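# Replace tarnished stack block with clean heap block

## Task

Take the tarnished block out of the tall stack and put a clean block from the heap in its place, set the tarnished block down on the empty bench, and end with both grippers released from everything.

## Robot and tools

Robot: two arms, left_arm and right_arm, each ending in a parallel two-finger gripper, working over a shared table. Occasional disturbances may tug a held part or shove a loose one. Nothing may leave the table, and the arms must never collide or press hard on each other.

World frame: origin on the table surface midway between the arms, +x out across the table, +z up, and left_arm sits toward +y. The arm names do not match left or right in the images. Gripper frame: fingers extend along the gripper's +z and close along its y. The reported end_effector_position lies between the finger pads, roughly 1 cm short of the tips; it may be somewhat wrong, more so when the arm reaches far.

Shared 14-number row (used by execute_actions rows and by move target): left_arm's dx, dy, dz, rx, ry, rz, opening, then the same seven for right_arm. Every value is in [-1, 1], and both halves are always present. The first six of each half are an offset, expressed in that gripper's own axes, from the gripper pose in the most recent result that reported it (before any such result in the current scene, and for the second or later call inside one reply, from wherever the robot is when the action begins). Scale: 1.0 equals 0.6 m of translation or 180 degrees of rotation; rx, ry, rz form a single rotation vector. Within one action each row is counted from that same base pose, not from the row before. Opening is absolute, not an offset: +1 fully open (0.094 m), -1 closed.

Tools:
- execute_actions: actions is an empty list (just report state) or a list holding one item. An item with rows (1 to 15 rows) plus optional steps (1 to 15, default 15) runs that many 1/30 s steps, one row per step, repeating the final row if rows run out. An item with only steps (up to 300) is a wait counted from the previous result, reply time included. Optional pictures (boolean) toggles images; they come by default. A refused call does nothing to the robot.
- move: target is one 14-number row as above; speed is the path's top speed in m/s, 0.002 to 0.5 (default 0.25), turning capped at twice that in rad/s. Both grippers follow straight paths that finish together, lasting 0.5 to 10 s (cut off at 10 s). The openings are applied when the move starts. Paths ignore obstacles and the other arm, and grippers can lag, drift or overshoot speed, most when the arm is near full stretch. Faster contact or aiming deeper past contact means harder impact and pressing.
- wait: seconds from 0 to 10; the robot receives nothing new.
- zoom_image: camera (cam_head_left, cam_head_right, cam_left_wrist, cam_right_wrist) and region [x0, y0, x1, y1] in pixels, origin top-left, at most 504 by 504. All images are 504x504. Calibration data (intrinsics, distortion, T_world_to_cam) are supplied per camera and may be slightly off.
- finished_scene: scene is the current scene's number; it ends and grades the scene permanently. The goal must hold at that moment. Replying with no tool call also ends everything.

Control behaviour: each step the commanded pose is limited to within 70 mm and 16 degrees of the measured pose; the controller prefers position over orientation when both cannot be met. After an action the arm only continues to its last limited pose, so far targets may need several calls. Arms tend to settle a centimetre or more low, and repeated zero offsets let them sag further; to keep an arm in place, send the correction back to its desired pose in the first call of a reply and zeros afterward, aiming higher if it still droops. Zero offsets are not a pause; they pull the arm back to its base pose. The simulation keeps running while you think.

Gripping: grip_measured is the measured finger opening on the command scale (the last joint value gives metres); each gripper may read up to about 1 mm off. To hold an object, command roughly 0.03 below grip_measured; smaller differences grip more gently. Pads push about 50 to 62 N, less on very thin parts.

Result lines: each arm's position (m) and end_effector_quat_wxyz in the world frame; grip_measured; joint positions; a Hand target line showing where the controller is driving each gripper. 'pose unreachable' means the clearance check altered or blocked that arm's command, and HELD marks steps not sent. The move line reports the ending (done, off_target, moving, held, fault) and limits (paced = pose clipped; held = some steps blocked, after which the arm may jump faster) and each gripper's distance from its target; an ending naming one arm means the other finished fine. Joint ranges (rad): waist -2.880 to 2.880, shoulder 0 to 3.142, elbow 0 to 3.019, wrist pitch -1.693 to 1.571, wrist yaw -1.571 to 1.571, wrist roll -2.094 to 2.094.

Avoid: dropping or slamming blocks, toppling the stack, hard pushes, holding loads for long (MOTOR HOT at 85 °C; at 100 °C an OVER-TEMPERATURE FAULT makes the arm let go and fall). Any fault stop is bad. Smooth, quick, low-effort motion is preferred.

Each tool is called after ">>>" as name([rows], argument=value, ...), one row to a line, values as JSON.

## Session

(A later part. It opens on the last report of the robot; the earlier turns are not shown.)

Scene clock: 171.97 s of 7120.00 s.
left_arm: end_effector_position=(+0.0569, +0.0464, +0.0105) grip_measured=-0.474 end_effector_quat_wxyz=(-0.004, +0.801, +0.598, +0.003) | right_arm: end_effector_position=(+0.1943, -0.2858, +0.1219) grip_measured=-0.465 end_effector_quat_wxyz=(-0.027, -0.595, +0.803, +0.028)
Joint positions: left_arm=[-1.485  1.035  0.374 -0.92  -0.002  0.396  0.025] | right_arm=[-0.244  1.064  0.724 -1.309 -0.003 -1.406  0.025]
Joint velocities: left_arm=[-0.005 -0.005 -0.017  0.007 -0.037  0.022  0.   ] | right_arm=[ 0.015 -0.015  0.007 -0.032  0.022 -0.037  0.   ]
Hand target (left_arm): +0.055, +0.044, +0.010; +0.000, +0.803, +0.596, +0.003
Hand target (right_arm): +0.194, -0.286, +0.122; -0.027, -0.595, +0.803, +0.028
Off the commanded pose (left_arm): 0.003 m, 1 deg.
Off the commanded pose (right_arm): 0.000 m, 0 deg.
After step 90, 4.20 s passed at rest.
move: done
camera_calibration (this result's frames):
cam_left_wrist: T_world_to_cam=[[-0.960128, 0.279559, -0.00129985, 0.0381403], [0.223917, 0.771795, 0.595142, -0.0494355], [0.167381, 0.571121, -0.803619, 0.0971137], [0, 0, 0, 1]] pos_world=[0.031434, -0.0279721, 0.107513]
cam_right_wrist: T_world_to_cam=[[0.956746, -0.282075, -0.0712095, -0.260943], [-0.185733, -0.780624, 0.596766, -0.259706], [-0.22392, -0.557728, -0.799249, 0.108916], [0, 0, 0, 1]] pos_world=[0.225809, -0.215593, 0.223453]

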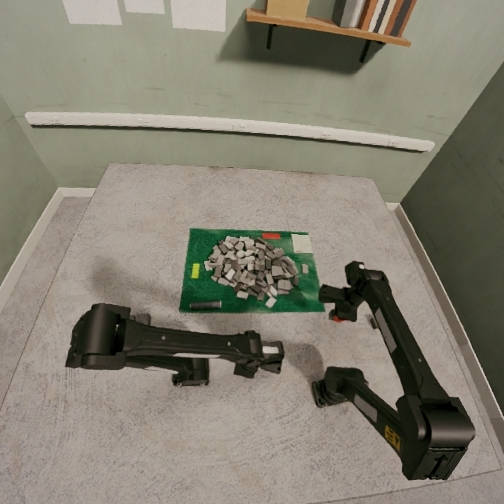

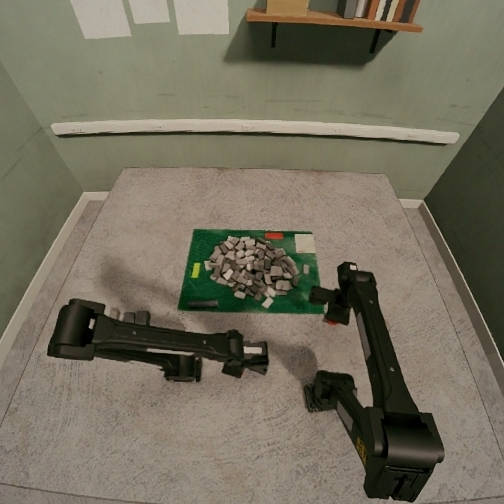

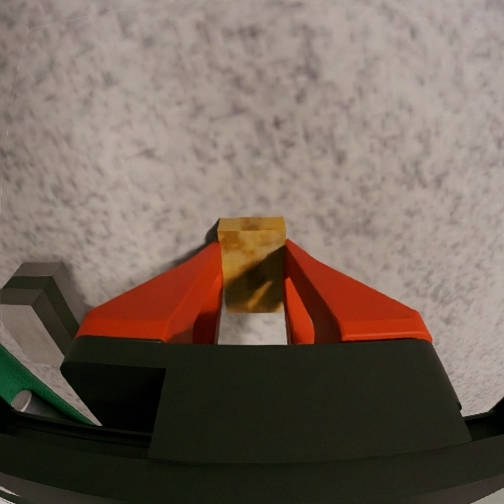

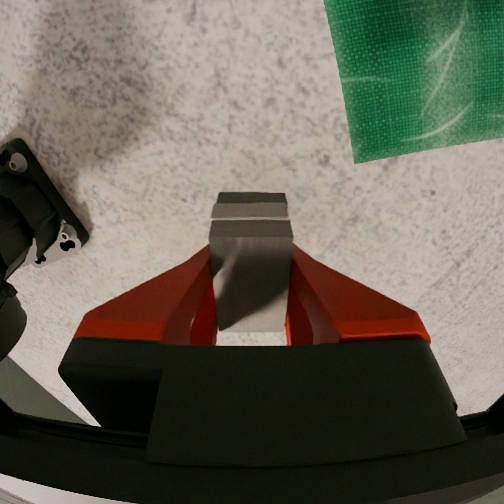

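>>> move(target=[0,0,0,0,0,0,0,0,0,0,0,0,0,-0.52])

>>> move(target=[-0.03,0,-0.2,0,-0.015,0,0,0.1,0,-0.03,0,0,0,-0.52])

>>> move(target=[-0.09,0.45,-0.03,-0.015,-0.01,-0.37,0,0,0,0,0,0,0,-0.52])

Scene clock: 179.73 s of 7120.00 s.
left_arm: end_effector_position=(+0.0569, +0.0464, +0.0105) grip_measured=-0.002 end_effector_quat_wxyz=(-0.004, +0.801, +0.599, +0.003) | right_arm: end_effector_position=(+0.1943, -0.2858, +0.1219) grip_measured=-0.465 end_effector_quat_wxyz=(-0.027, -0.595, +0.803, +0.028)
Joint positions: left_arm=[-1.485  1.035  0.374 -0.92  -0.002  0.395  0.047] | right_arm=[-0.244  1.064  0.724 -1.309 -0.003 -1.406  0.025]
Joint velocities: left_arm=[-0.005 -0.005 -0.007 -0.017 -0.051 -0.007  0.001] | right_arm=[-0.015 -0.005  0.002 -0.002 -0.051 -0.007 -0.   ]
Hand target (left_arm): +0.057, +0.046, +0.010; -0.004, +0.801, +0.598, +0.003
Hand target (right_arm): +0.194, -0.286, +0.122; -0.027, -0.595, +0.803, +0.028
Off the commanded pose (left_arm): 0.000 m, 0 deg.
Off the commanded pose (right_arm): 0.000 m, 0 deg.
After step 90, 4.07 s passed at rest.
move: done
camera_calibration (this result's frames):
cam_left_wrist: T_world_to_cam=[[-0.960447, 0.27846, -0.00131154, 0.0382095], [0.223026, 0.772051, 0.595144, -0.0493968], [0.166736, 0.571312, -0.803618, 0.0971415], [0, 0, 0, 1]] pos_world=[0.0315179, -0.0280011, 0.107513]
cam_right_wrist: T_world_to_cam=[[0.956746, -0.282075, -0.0712095, -0.260943], [-0.185733, -0.780624, 0.596766, -0.259706], [-0.22392, -0.557728, -0.799249, 0.108916], [0, 0, 0, 1]] pos_world=[0.225809, -0.215593, 0.223453]

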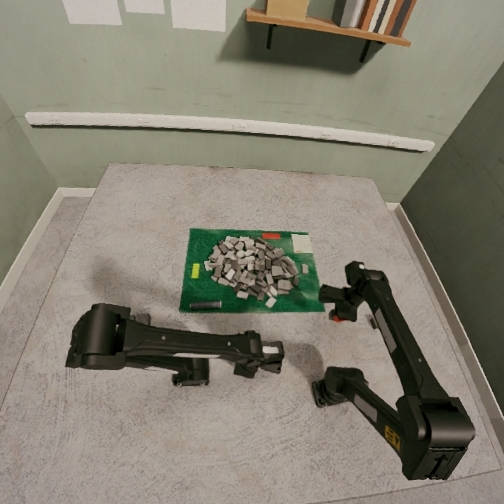

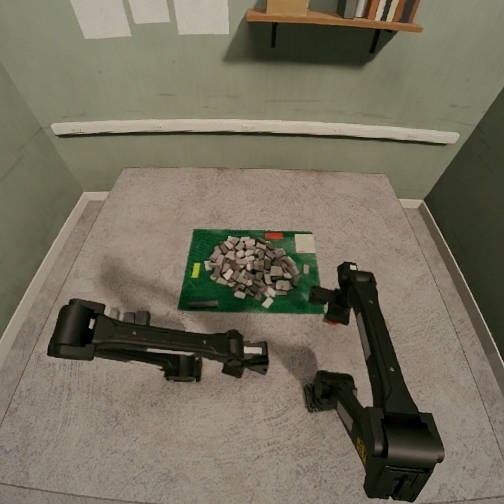

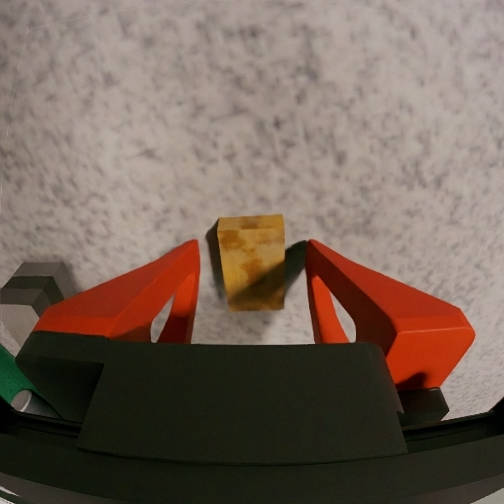

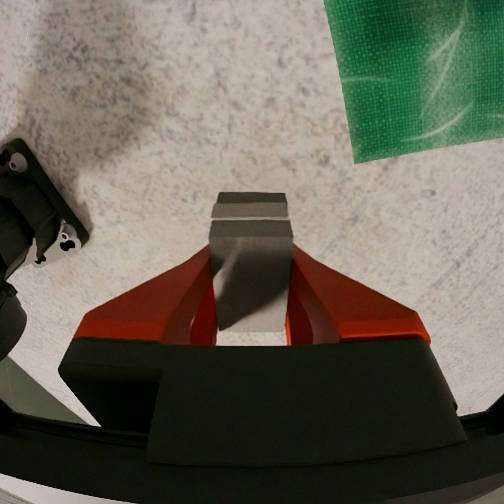

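Scene clock: 180.77 s of 7120.00 s.
left_arm: end_effector_position=(+0.0550, +0.0407, +0.1151) grip_measured=-0.002 end_effector_quat_wxyz=(-0.003, +0.799, +0.601, -0.005) | right_arm: end_effector_position=(+0.1706, -0.3392, +0.1229) grip_measured=-0.465 end_effector_quat_wxyz=(-0.039, -0.593, +0.803, +0.045)
Joint positions: left_arm=[-1.485  0.847  0.587 -1.309  0.012  0.388  0.047] | right_arm=[-0.477  1.064  0.724 -1.348  0.016 -1.634  0.025]
Joint velocities: left_arm=[-0.015 -0.005 -0.017 -0.002 -0.037  0.022 -0.001] | right_arm=[ 0.005 -0.005 -0.017  0.002  0.037 -0.139  0.   ]
Hand target (left_arm): +0.053, +0.029, +0.130; +0.010, +0.801, +0.599, -0.015
Hand target (right_arm): +0.178, -0.344, +0.139; -0.028, -0.595, +0.803, +0.030
Off the commanded pose (left_arm): 0.020 m, 2 deg.
Off the commanded pose (right_arm): 0.020 m, 2 deg.
move: off_target (left_arm, right_arm)
camera_calibration (this result's frames):
cam_left_wrist: T_world_to_cam=[[-0.962213, 0.272201, 0.00722329, 0.0375312], [0.225267, 0.780842, 0.582701, -0.105931], [0.152971, 0.56231, -0.812655, 0.186931], [0, 0, 0, 1]] pos_world=[0.0313806, -0.0326141, 0.213365]
cam_right_wrist: T_world_to_cam=[[0.951686, -0.285904, -0.112039, -0.248624], [-0.166892, -0.787847, 0.592827, -0.311612], [-0.257761, -0.545487, -0.797498, 0.0842821], [0, 0, 0, 1]] pos_world=[0.206331, -0.27061, 0.224091]

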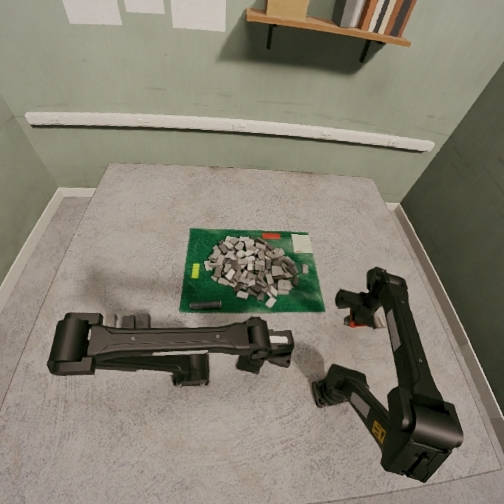

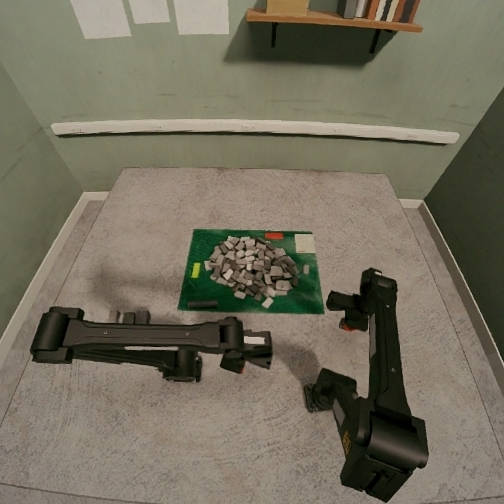

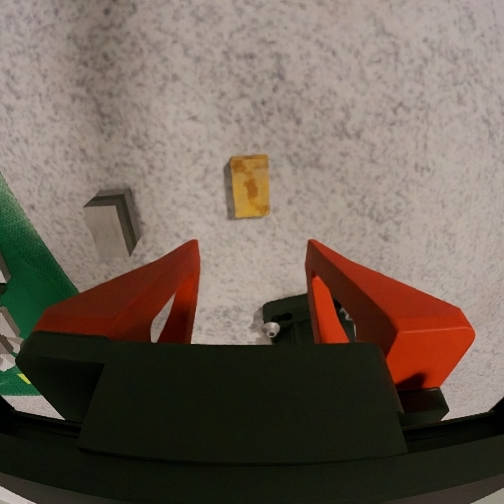

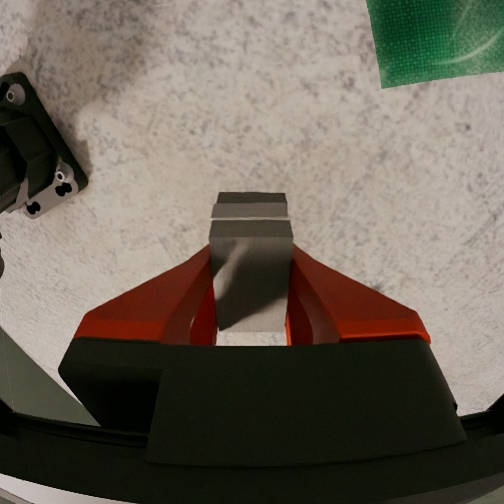

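Scene clock: 183.60 s of 7120.00 s.
left_arm: end_effector_position=(+0.2821, -0.0691, +0.1160) grip_measured=-0.002 end_effector_quat_wxyz=(-0.004, +0.348, +0.938, +0.006) | right_arm: end_effector_position=(+0.1706, -0.3392, +0.1229) grip_measured=-0.465 end_effector_quat_wxyz=(-0.039, -0.593, +0.803, +0.045)
Joint positions: left_arm=[-0.909  1.443  1.031 -1.173 -0.007 -0.178  0.047] | right_arm=[-0.477  1.064  0.724 -1.348  0.016 -1.634  0.025]
Joint velocities: left_arm=[-0.005  0.005 -0.012 -0.002 -0.007 -0.081  0.   ] | right_arm=[-0.015  0.005 -0.007  0.002  0.007  0.007  0.001]
Hand target (left_arm): +0.299, -0.082, +0.131; +0.017, +0.337, +0.941, -0.004
Hand target (right_arm): +0.171, -0.339, +0.123; -0.039, -0.593, +0.803, +0.045
Off the commanded pose (left_arm): 0.028 m, 3 deg.
Off the commanded pose (right_arm): 0.000 m, 0 deg.
move: off_target (left_arm)
camera_calibration (this result's frames):
cam_left_wrist: T_world_to_cam=[[-0.648456, -0.761152, -0.0123575, 0.128258], [-0.615421, 0.514609, 0.597021, 0.14519], [-0.448065, 0.394747, -0.80213, 0.371386], [0, 0, 0, 1]] pos_world=[0.338928, -0.123696, 0.212803]
cam_right_wrist: T_world_to_cam=[[0.951795, -0.285538, -0.112042, -0.248518], [-0.1666, -0.787936, 0.592791, -0.311688], [-0.257546, -0.545549, -0.797525, 0.0842276], [0, 0, 0, 1]] pos_world=[0.206304, -0.270601, 0.224095]

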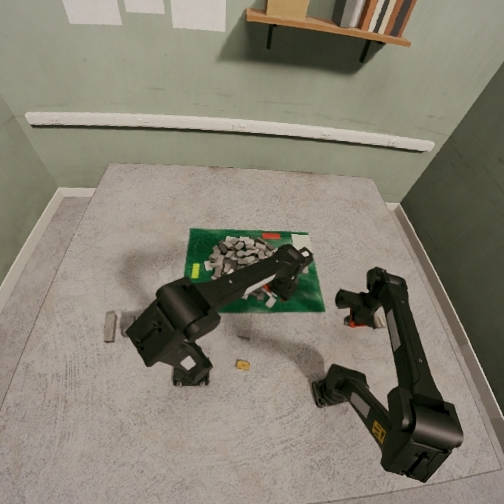

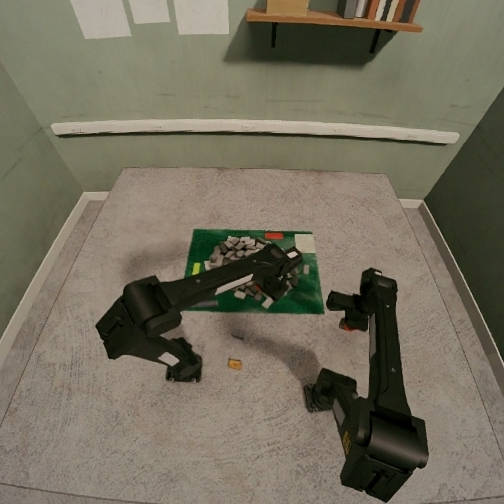

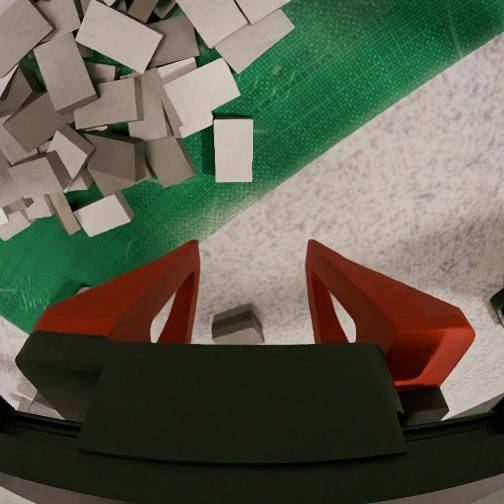

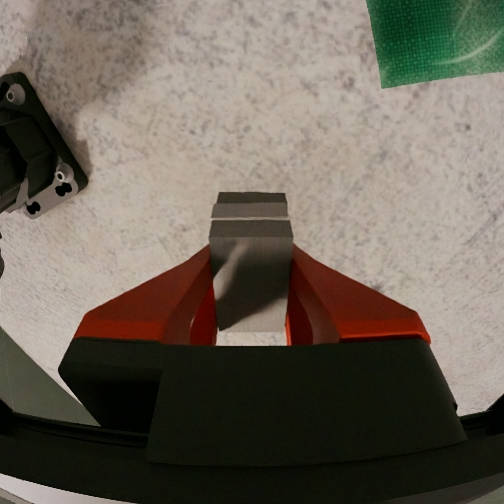

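>>> move(target=[-0.024,0.022,0.125,0,-0.004,0,-0.1,0,0,0,0,0,0,-0.52], speed=0.12)

Scene clock: 188.30 s of 7120.00 s.
left_arm: end_effector_position=(+0.2952, -0.0691, +0.0420) grip_measured=-0.098 end_effector_quat_wxyz=(-0.003, +0.349, +0.937, +0.005) | right_arm: end_effector_position=(+0.1706, -0.3392, +0.1229) grip_measured=-0.465 end_effector_quat_wxyz=(-0.039, -0.593, +0.803, +0.045)
Joint positions: left_arm=[-0.884  1.564  0.945 -0.961 -0.007 -0.149  0.042] | right_arm=[-0.477  1.064  0.724 -1.348  0.016 -1.634  0.025]
Joint velocities: left_arm=[-0.015 -0.005  0.007  0.007  0.007  0.007  0.   ] | right_arm=[-0.005 -0.015  0.007  0.007 -0.066 -0.022  0.   ]
Hand target (left_arm): +0.301, -0.068, +0.041; +0.001, +0.348, +0.938, +0.004
Hand target (right_arm): +0.171, -0.339, +0.123; -0.039, -0.593, +0.803, +0.045
Off the commanded pose (left_arm): 0.006 m, 1 deg.
Off the commanded pose (right_arm): 0.000 m, 0 deg.
After step 90, 0.70 s passed at rest.
move: done
camera_calibration (this result's frames):
cam_left_wrist: T_world_to_cam=[[-0.650744, -0.759213, -0.0112924, 0.136552], [-0.615367, 0.51862, 0.593597, 0.197868], [-0.44481, 0.393229, -0.804683, 0.316964], [0, 0, 0, 1]] pos_world=[0.351611, -0.123586, 0.139144]
cam_right_wrist: T_world_to_cam=[[0.951795, -0.285538, -0.112042, -0.248518], [-0.1666, -0.787936, 0.592791, -0.311688], [-0.257546, -0.545549, -0.797525, 0.0842276], [0, 0, 0, 1]] pos_world=[0.206304, -0.270601, 0.224095]

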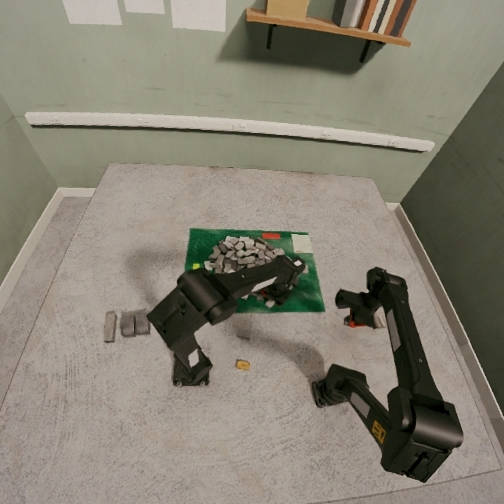

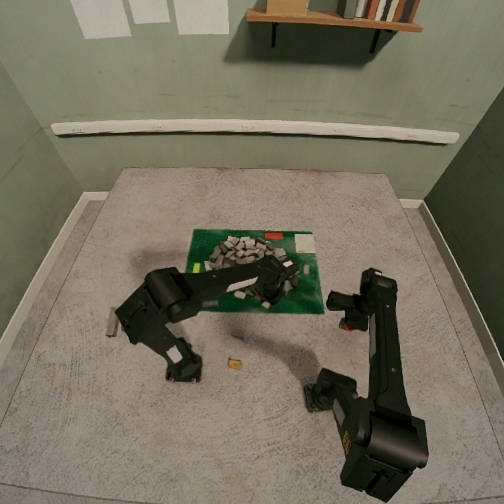

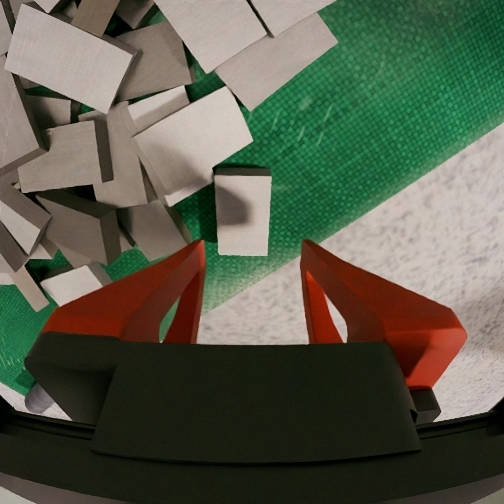

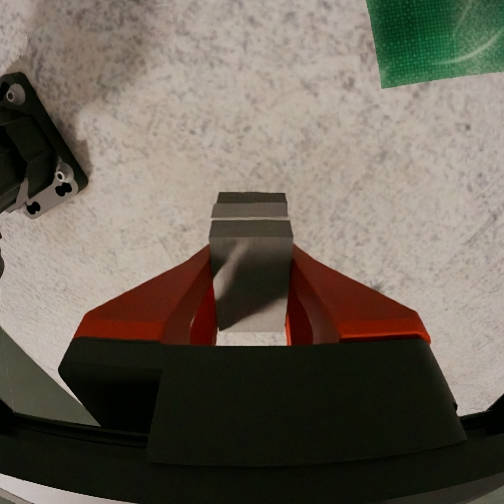

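>>> move(target=[-0.005,0.012,0.02,0,0,0,-0.17,0,0,0,0,0,0,-0.52], speed=0.05)

>>> move(target=[0,0,0.031,0,0,0,-0.17,0,0,0,0,0,0,-0.52], speed=0.04)

Scene clock: 194.30 s of 7120.00 s.
left_arm: end_effector_position=(+0.2971, -0.0684, +0.0344) grip_measured=-0.168 end_effector_quat_wxyz=(-0.002, +0.351, +0.936, +0.005) | right_arm: end_effector_position=(+0.1706, -0.3392, +0.1229) grip_measured=-0.465 end_effector_quat_wxyz=(-0.039, -0.593, +0.803, +0.045)
Joint positions: left_arm=[-0.879  1.578  0.937 -0.937 -0.007 -0.139  0.039] | right_arm=[-0.477  1.064  0.724 -1.348  0.016 -1.634  0.025]
Joint velocities: left_arm=[-0.005 -0.024 -0.012 -0.002  0.007 -0.022  0.   ] | right_arm=[-0.005 -0.005  0.017  0.002  0.022  0.022 -0.   ]
Hand target (left_arm): +0.302, -0.065, +0.030; -0.003, +0.349, +0.937, +0.005
Hand target (right_arm): +0.171, -0.339, +0.123; -0.039, -0.593, +0.803, +0.045
Off the commanded pose (left_arm): 0.007 m, 0 deg.
Off the commanded pose (right_arm): 0.000 m, 0 deg.
After step 90, 2.20 s passed at rest.
move: done
camera_calibration (this result's frames):
cam_left_wrist: T_world_to_cam=[[-0.654491, -0.75599, -0.0109907, 0.13963], [-0.613312, 0.522356, 0.592446, 0.202882], [-0.442143, 0.394491, -0.805535, 0.310688], [0, 0, 0, 1]] pos_world=[0.353185, -0.122982, 0.131608]
cam_right_wrist: T_world_to_cam=[[0.951795, -0.285538, -0.112042, -0.248518], [-0.1666, -0.787936, 0.592791, -0.311688], [-0.257546, -0.545549, -0.797525, 0.0842276], [0, 0, 0, 1]] pos_world=[0.206304, -0.270601, 0.224095]

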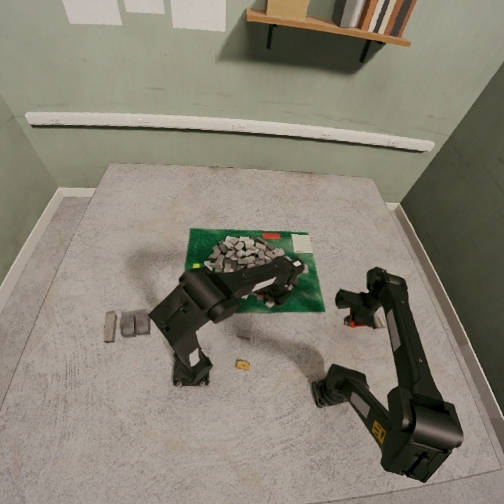

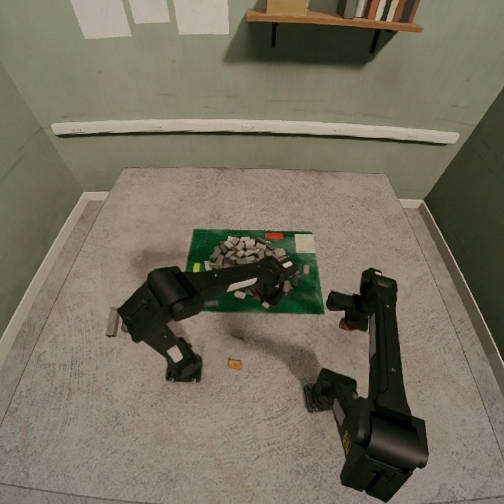

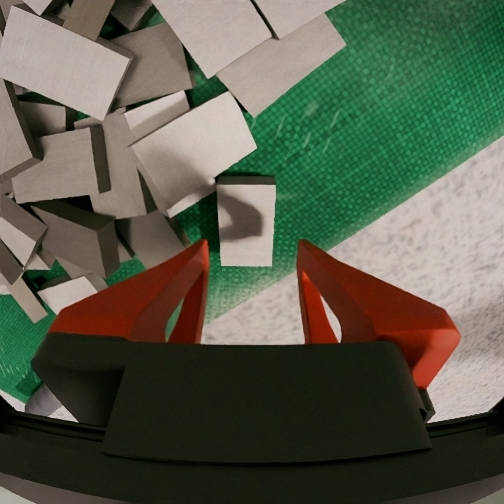

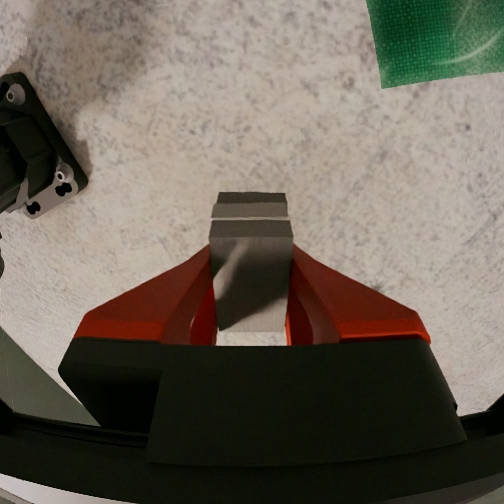

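Scene clock: 195.10 s of 7120.00 s.
left_arm: end_effector_position=(+0.2964, -0.0675, +0.0196) grip_measured=-0.168 end_effector_quat_wxyz=(-0.002, +0.351, +0.936, +0.005) | right_arm: end_effector_position=(+0.1706, -0.3392, +0.1229) grip_measured=-0.465 end_effector_quat_wxyz=(-0.039, -0.593, +0.803, +0.045)
Joint positions: left_arm=[-0.879  1.602  0.917 -0.894 -0.007 -0.139  0.039] | right_arm=[-0.477  1.064  0.724 -1.348  0.016 -1.634  0.025]
Joint velocities: left_arm=[ 0.005  0.005 -0.017 -0.002  0.022 -0.081  0.   ] | right_arm=[-0.005 -0.005 -0.002 -0.007  0.022  0.037 -0.   ]
Hand target (left_arm): +0.297, -0.068, +0.016; -0.002, +0.351, +0.936, +0.005
Hand target (right_arm): +0.171, -0.339, +0.123; -0.039, -0.593, +0.803, +0.045
Off the commanded pose (left_arm): 0.004 m, 0 deg.
Off the commanded pose (right_arm): 0.000 m, 0 deg.
move: done
camera_calibration (this result's frames):
cam_left_wrist: T_world_to_cam=[[-0.654488, -0.755993, -0.010936, 0.139625], [-0.61346, 0.522526, 0.592143, 0.210801], [-0.441942, 0.394259, -0.805759, 0.298074], [0, 0, 0, 1]] pos_world=[0.352432, -0.122112, 0.116878]
cam_right_wrist: T_world_to_cam=[[0.951795, -0.285538, -0.112042, -0.248518], [-0.1666, -0.787936, 0.592791, -0.311688], [-0.257546, -0.545549, -0.797525, 0.0842276], [0, 0, 0, 1]] pos_world=[0.206304, -0.270601, 0.224095]

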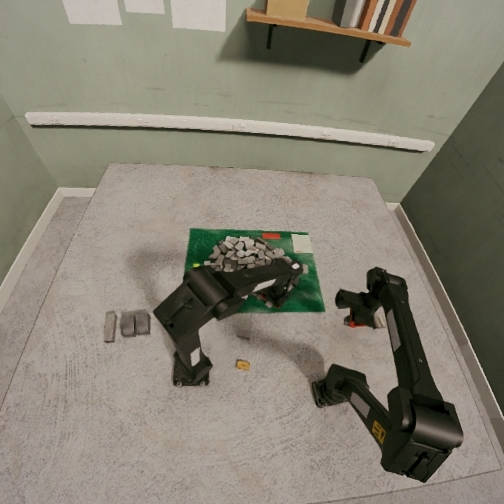

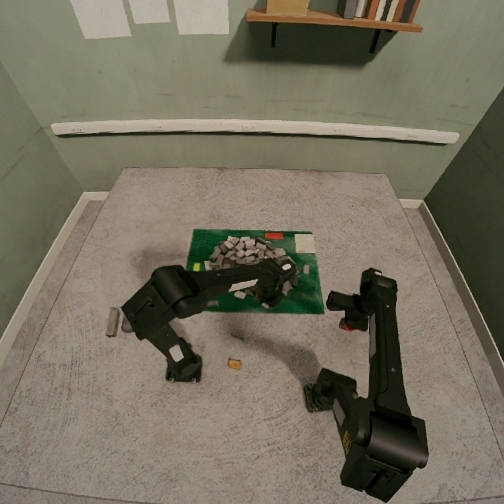

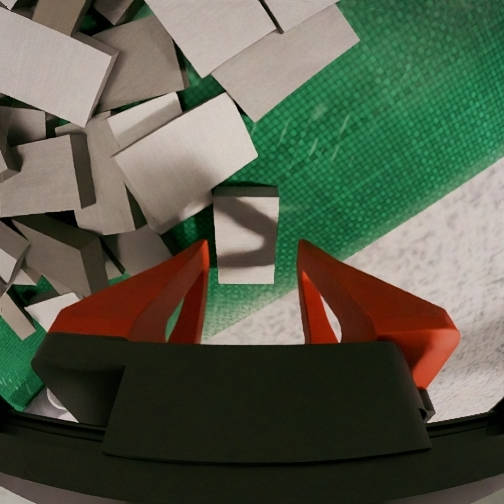

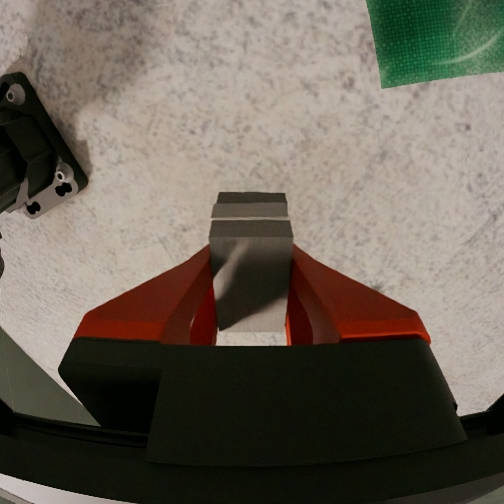

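>>> move(target=[-0.005,0.012,0.019,0,0,0,-0.17,0,0,0,0,0,0,-0.52], speed=0.03)

>>> move(target=[0,0,0,0,0,0,-0.52,0,0,0,0,0,0,-0.52])

>>> move(target=[-0.02,0,-0.17,0,-0.015,0,-0.52,0,0,0,0,0,0,-0.52], speed=0.12)

Scene clock: 203.17 s of 7120.00 s.
left_arm: end_effector_position=(+0.2983, -0.0670, +0.0127) grip_measured=-0.168 end_effector_quat_wxyz=(-0.001, +0.354, +0.935, +0.004) | right_arm: end_effector_position=(+0.1706, -0.3392, +0.1229) grip_measured=-0.465 end_effector_quat_wxyz=(-0.039, -0.593, +0.803, +0.045)
Joint positions: left_arm=[-0.874  1.616  0.912 -0.873 -0.007 -0.129  0.039] | right_arm=[-0.477  1.064  0.724 -1.348  0.016 -1.634  0.025]
Joint velocities: left_arm=[ 0.005 -0.015 -0.007  0.002 -0.066 -0.022 -0.002] | right_arm=[ 0.005 -0.015 -0.017 -0.017 -0.007 -0.022  0.   ]
Hand target (left_arm): +0.303, -0.064, +0.008; -0.002, +0.352, +0.936, +0.005
Hand target (right_arm): +0.171, -0.339, +0.123; -0.039, -0.593, +0.803, +0.045
Off the commanded pose (left_arm): 0.007 m, 0 deg.
Off the commanded pose (right_arm): 0.000 m, 0 deg.
After step 90, 4.23 s passed at rest.
move: done
camera_calibration (this result's frames):
cam_left_wrist: T_world_to_cam=[[-0.658506, -0.7525, -0.0106672, 0.142643], [-0.611196, 0.526475, 0.590986, 0.215431], [-0.439101, 0.395687, -0.806612, 0.292469], [0, 0, 0, 1]] pos_world=[0.354025, -0.121806, 0.110114]
cam_right_wrist: T_world_to_cam=[[0.951795, -0.285538, -0.112042, -0.248518], [-0.1666, -0.787936, 0.592791, -0.311688], [-0.257546, -0.545549, -0.797525, 0.0842276], [0, 0, 0, 1]] pos_world=[0.206304, -0.270601, 0.224095]

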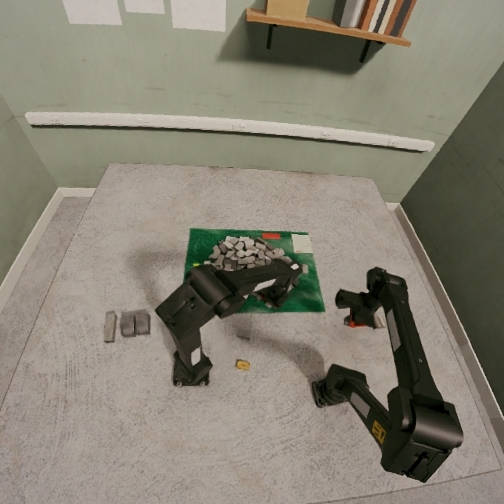

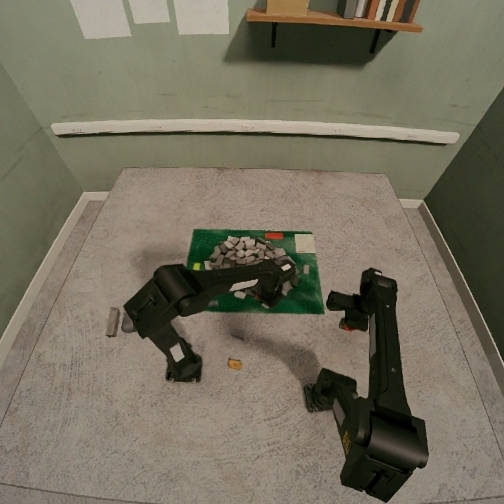

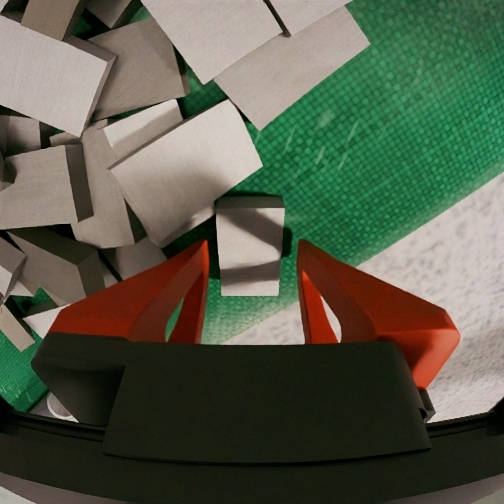

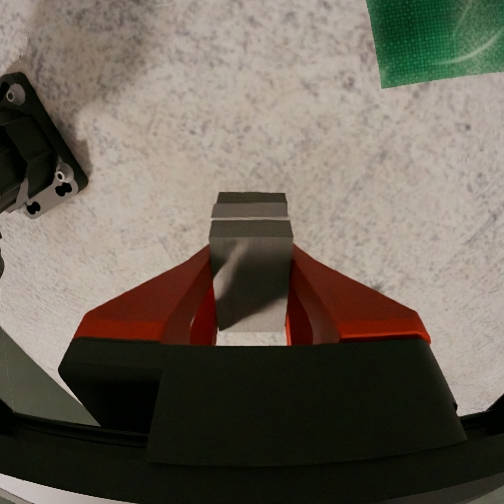

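Scene clock: 203.67 s of 7120.00 s.
left_arm: end_effector_position=(+0.2983, -0.0670, +0.0127) grip_measured=-0.484 end_effector_quat_wxyz=(-0.001, +0.354, +0.935, +0.004) | right_arm: end_effector_position=(+0.1706, -0.3392, +0.1229) grip_measured=-0.465 end_effector_quat_wxyz=(-0.039, -0.593, +0.803, +0.045)
Joint positions: left_arm=[-0.874  1.616  0.912 -0.873 -0.007 -0.129  0.024] | right_arm=[-0.477  1.064  0.724 -1.348  0.016 -1.634  0.025]
Joint velocities: left_arm=[ 0.005 -0.005 -0.017 -0.002  0.007  0.037 -0.   ] | right_arm=[ 0.005  0.005 -0.012  0.012 -0.007 -0.081  0.   ]
Hand target (left_arm): +0.298, -0.067, +0.013; -0.001, +0.354, +0.935, +0.004
Hand target (right_arm): +0.171, -0.339, +0.123; -0.039, -0.593, +0.803, +0.045
Off the commanded pose (left_arm): 0.000 m, 0 deg.
Off the commanded pose (right_arm): 0.000 m, 0 deg.
move: done
camera_calibration (this result's frames):
cam_left_wrist: T_world_to_cam=[[-0.658506, -0.7525, -0.0106672, 0.142643], [-0.611196, 0.526475, 0.590986, 0.215431], [-0.439101, 0.395687, -0.806612, 0.292469], [0, 0, 0, 1]] pos_world=[0.354025, -0.121806, 0.110114]
cam_right_wrist: T_world_to_cam=[[0.951795, -0.285538, -0.112042, -0.248518], [-0.1666, -0.787936, 0.592791, -0.311688], [-0.257546, -0.545549, -0.797525, 0.0842276], [0, 0, 0, 1]] pos_world=[0.206304, -0.270601, 0.224095]

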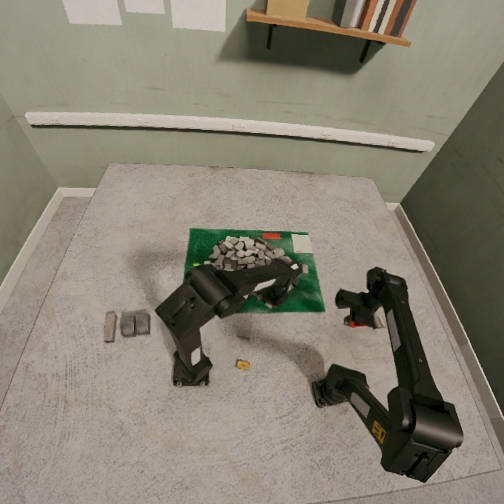

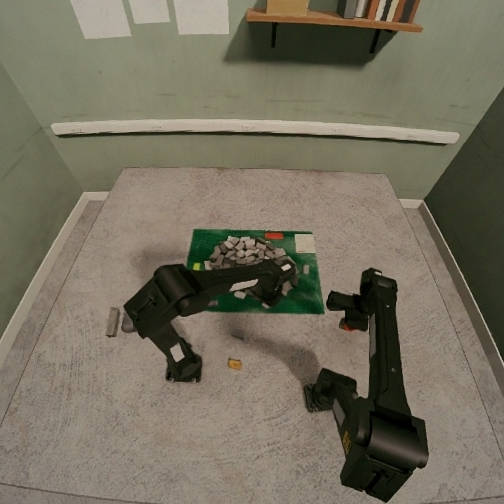

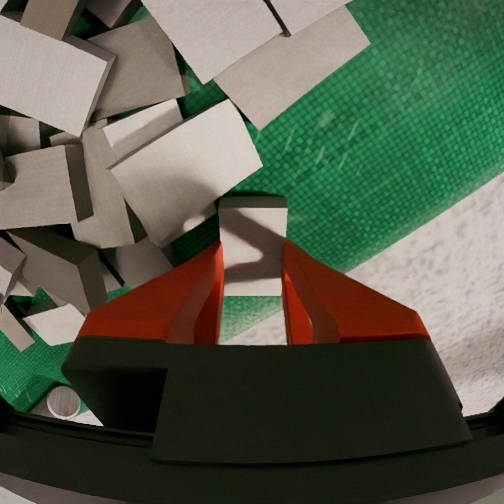

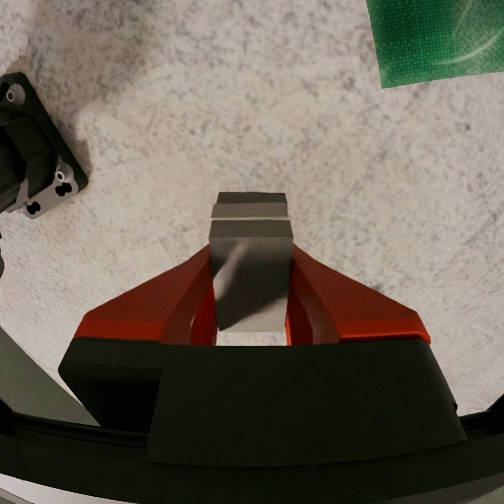

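Scene clock: 204.93 s of 7120.00 s.
left_arm: end_effector_position=(+0.2933, -0.0605, +0.0927) grip_measured=-0.484 end_effector_quat_wxyz=(-0.004, +0.354, +0.935, +0.007) | right_arm: end_effector_position=(+0.1706, -0.3392, +0.1229) grip_measured=-0.465 end_effector_quat_wxyz=(-0.039, -0.593, +0.803, +0.045)
Joint positions: left_arm=[-0.874  1.473  0.995 -1.107 -0.009 -0.129  0.024] | right_arm=[-0.477  1.064  0.724 -1.348  0.016 -1.634  0.025]
Joint velocities: left_arm=[-0.005  0.005 -0.017 -0.012 -0.022  0.007  0.   ] | right_arm=[-0.005 -0.005  0.002 -0.007  0.007  0.051 -0.001]
Hand target (left_arm): +0.307, -0.074, +0.115; +0.021, +0.354, +0.935, -0.004
Hand target (right_arm): +0.171, -0.339, +0.123; -0.039, -0.593, +0.803, +0.045
Off the commanded pose (left_arm): 0.030 m, 3 deg.
Off the commanded pose (right_arm): 0.000 m, 0 deg.
move: off_target (left_arm)
camera_calibration (this result's frames):
cam_left_wrist: T_world_to_cam=[[-0.658563, -0.752389, -0.0143316, 0.145411], [-0.609396, 0.522035, 0.596755, 0.160354], [-0.44151, 0.401734, -0.802296, 0.35282], [0, 0, 0, 1]] pos_world=[0.349255, -0.116044, 0.189458]
cam_right_wrist: T_world_to_cam=[[0.951795, -0.285538, -0.112042, -0.248518], [-0.1666, -0.787936, 0.592791, -0.311688], [-0.257546, -0.545549, -0.797525, 0.0842276], [0, 0, 0, 1]] pos_world=[0.206304, -0.270601, 0.224095]

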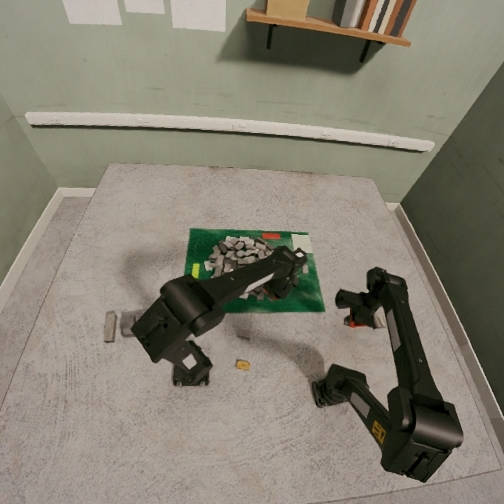

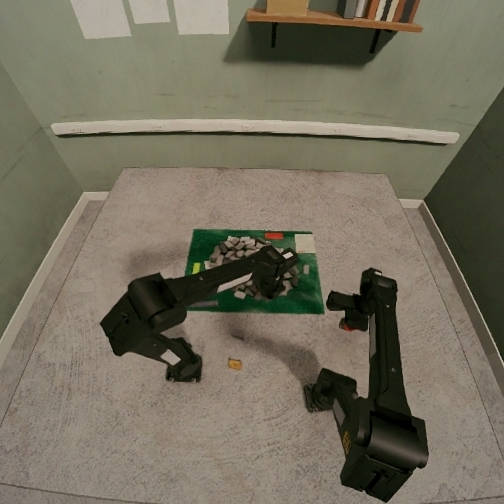

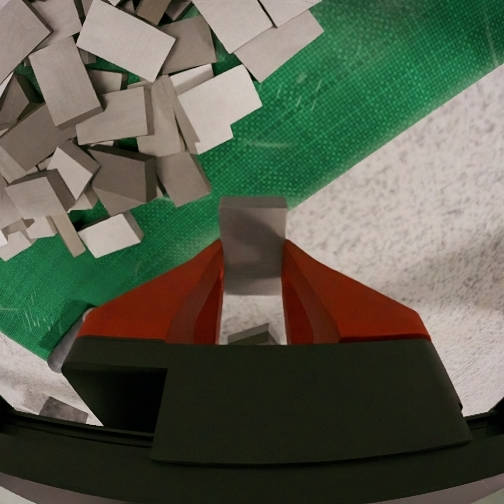

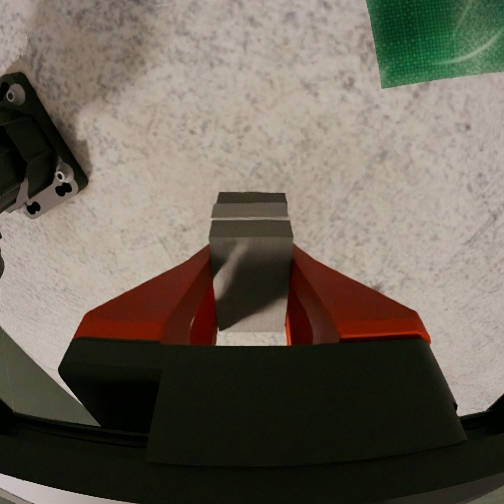

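>>> move(target=[0.2745,0.004,0.055,0.004,-0.006,0.362,-0.52,0,0,0,0,0,0,-0.52], speed=0.2)

Scene clock: 212.53 s of 7120.00 s.
left_arm: end_effector_position=(+0.1723, +0.0528, +0.0564) grip_measured=-0.484 end_effector_quat_wxyz=(-0.007, +0.794, +0.608, -0.002) | right_arm: end_effector_position=(+0.1706, -0.3392, +0.1229) grip_measured=-0.465 end_effector_quat_wxyz=(-0.039, -0.593, +0.803, +0.045)
Joint positions: left_arm=[-0.939  1.064  0.536 -1.057  0.003  0.918  0.024] | right_arm=[-0.477  1.064  0.724 -1.348  0.016 -1.634  0.025]
Joint velocities: left_arm=[-0.005  0.005  0.012 -0.002 -0.066  0.051  0.001] | right_arm=[-0.005 -0.005 -0.007  0.002 -0.022 -0.066  0.001]
Hand target (left_arm): +0.170, +0.049, +0.060; -0.000, +0.802, +0.598, -0.004
Hand target (right_arm): +0.171, -0.339, +0.123; -0.039, -0.593, +0.803, +0.045
Off the commanded pose (left_arm): 0.006 m, 2 deg.
Off the commanded pose (right_arm): 0.000 m, 0 deg.
After step 90, 1.27 s passed at rest.
move: done
camera_calibration (this result's frames):
cam_left_wrist: T_world_to_cam=[[-0.966346, 0.257057, 0.00980637, 0.148816], [0.212846, 0.777575, 0.59167, -0.105806], [0.144468, 0.573846, -0.80612, 0.11498], [0, 0, 0, 1]] pos_world=[0.149718, -0.0219633, 0.15383]
cam_right_wrist: T_world_to_cam=[[0.951795, -0.285538, -0.112042, -0.248518], [-0.1666, -0.787936, 0.592791, -0.311688], [-0.257546, -0.545549, -0.797525, 0.0842276], [0, 0, 0, 1]] pos_world=[0.206304, -0.270601, 0.224095]

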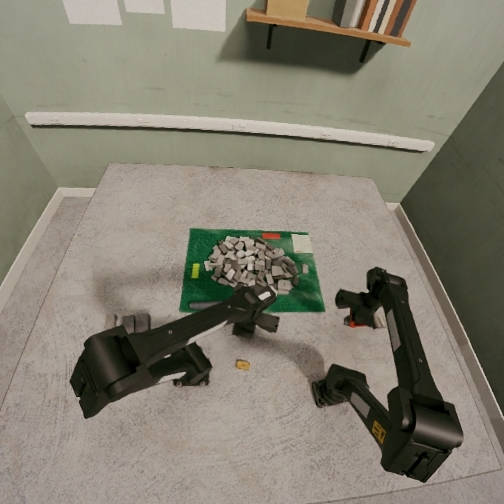

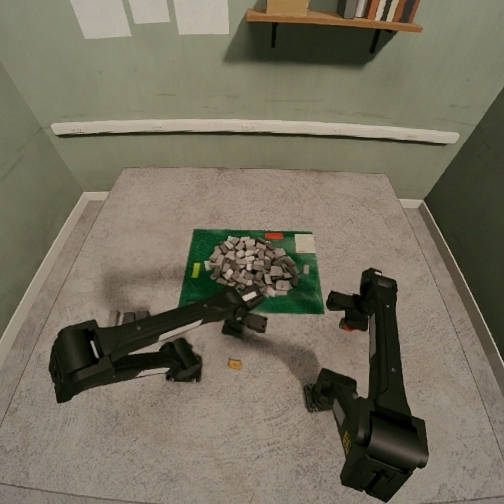

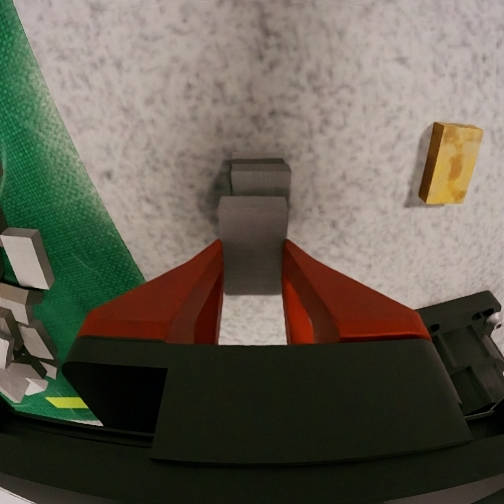

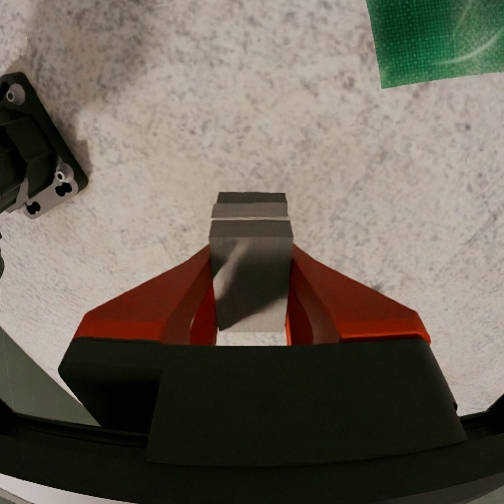

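>>> move(target=[-0.017,-0.008,0.016,-0.005,-0.004,0.016,-0.52,0,0,0,0,0,0,-0.52], speed=0.04)

>>> zoom_image(camera="cam_left_wrist", region=[180,140,330,310])

Scene clock: 219.33 s of 7120.00 s.
left_arm: end_effector_position=(+0.1660, +0.0482, +0.0478) grip_measured=-0.484 end_effector_quat_wxyz=(+0.001, +0.806, +0.592, -0.002) | right_arm: end_effector_position=(+0.1706, -0.3392, +0.1229) grip_measured=-0.465 end_effector_quat_wxyz=(-0.039, -0.593, +0.803, +0.045)
Joint positions: left_arm=[-0.973  1.068  0.512 -1.013  0.003  0.921  0.024] | right_arm=[-0.477  1.064  0.724 -1.348  0.016 -1.634  0.025]
Joint velocities: left_arm=[-0.005 -0.005 -0.007 -0.012  0.037 -0.081  0.001] | right_arm=[ 0.005 -0.005 -0.002 -0.007 -0.051 -0.095  0.   ]
Hand target (left_arm): +0.165, +0.044, +0.047; +0.003, +0.809, +0.587, -0.002
Hand target (right_arm): +0.171, -0.339, +0.123; -0.039, -0.593, +0.803, +0.045
Off the commanded pose (left_arm): 0.004 m, 1 deg.
Off the commanded pose (right_arm): 0.000 m, 0 deg.
After step 90, 2.90 s passed at rest.
move: done
camera_calibration (this result's frames):
cam_left_wrist: T_world_to_cam=[[-0.955984, 0.293405, -0.00288926, 0.141144], [0.236608, 0.776674, 0.583776, -0.0993333], [0.173527, 0.557396, -0.81191, 0.107808], [0, 0, 0, 1]] pos_world=[0.139727, -0.0243547, 0.145927]
cam_right_wrist: T_world_to_cam=[[0.951795, -0.285538, -0.112042, -0.248518], [-0.1666, -0.787936, 0.592791, -0.311688], [-0.257546, -0.545549, -0.797525, 0.0842276], [0, 0, 0, 1]] pos_world=[0.206304, -0.270601, 0.224095]

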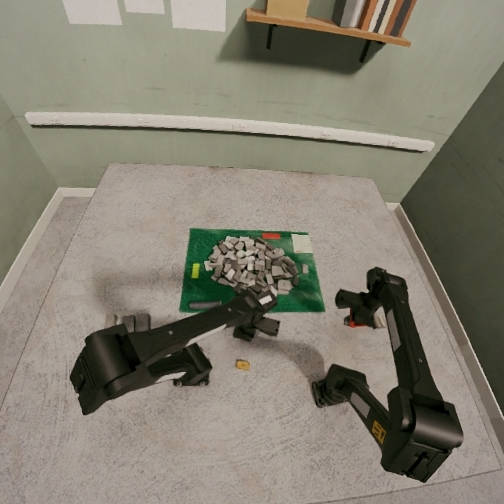

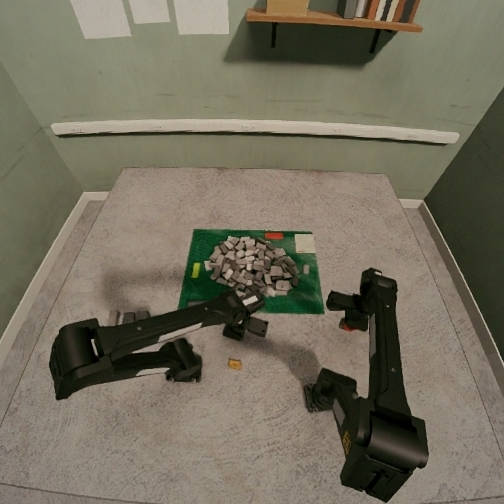

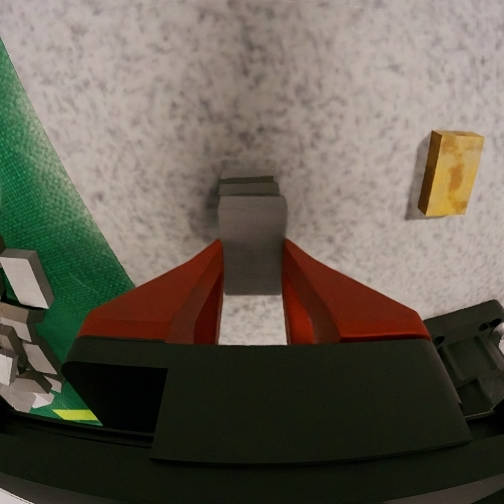

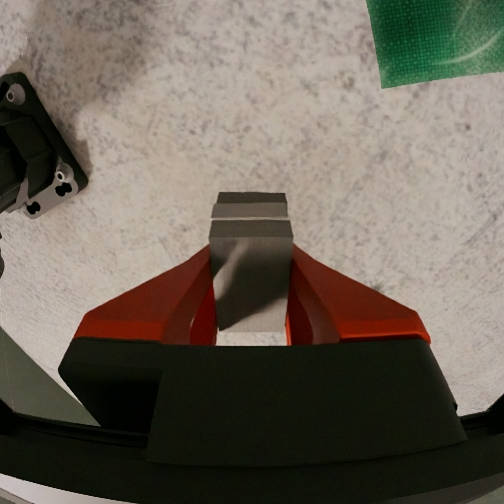

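Region (180, 140, 330, 310) of cam_left_wrist's 504x504 image, scaled by 2.965, with more detail than that image has; it fills the left 445 columns of this view, and the rest is white.

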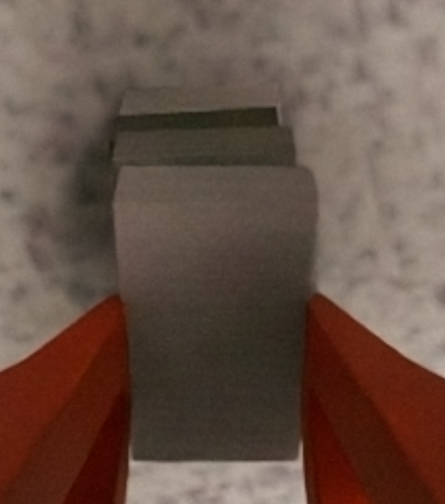

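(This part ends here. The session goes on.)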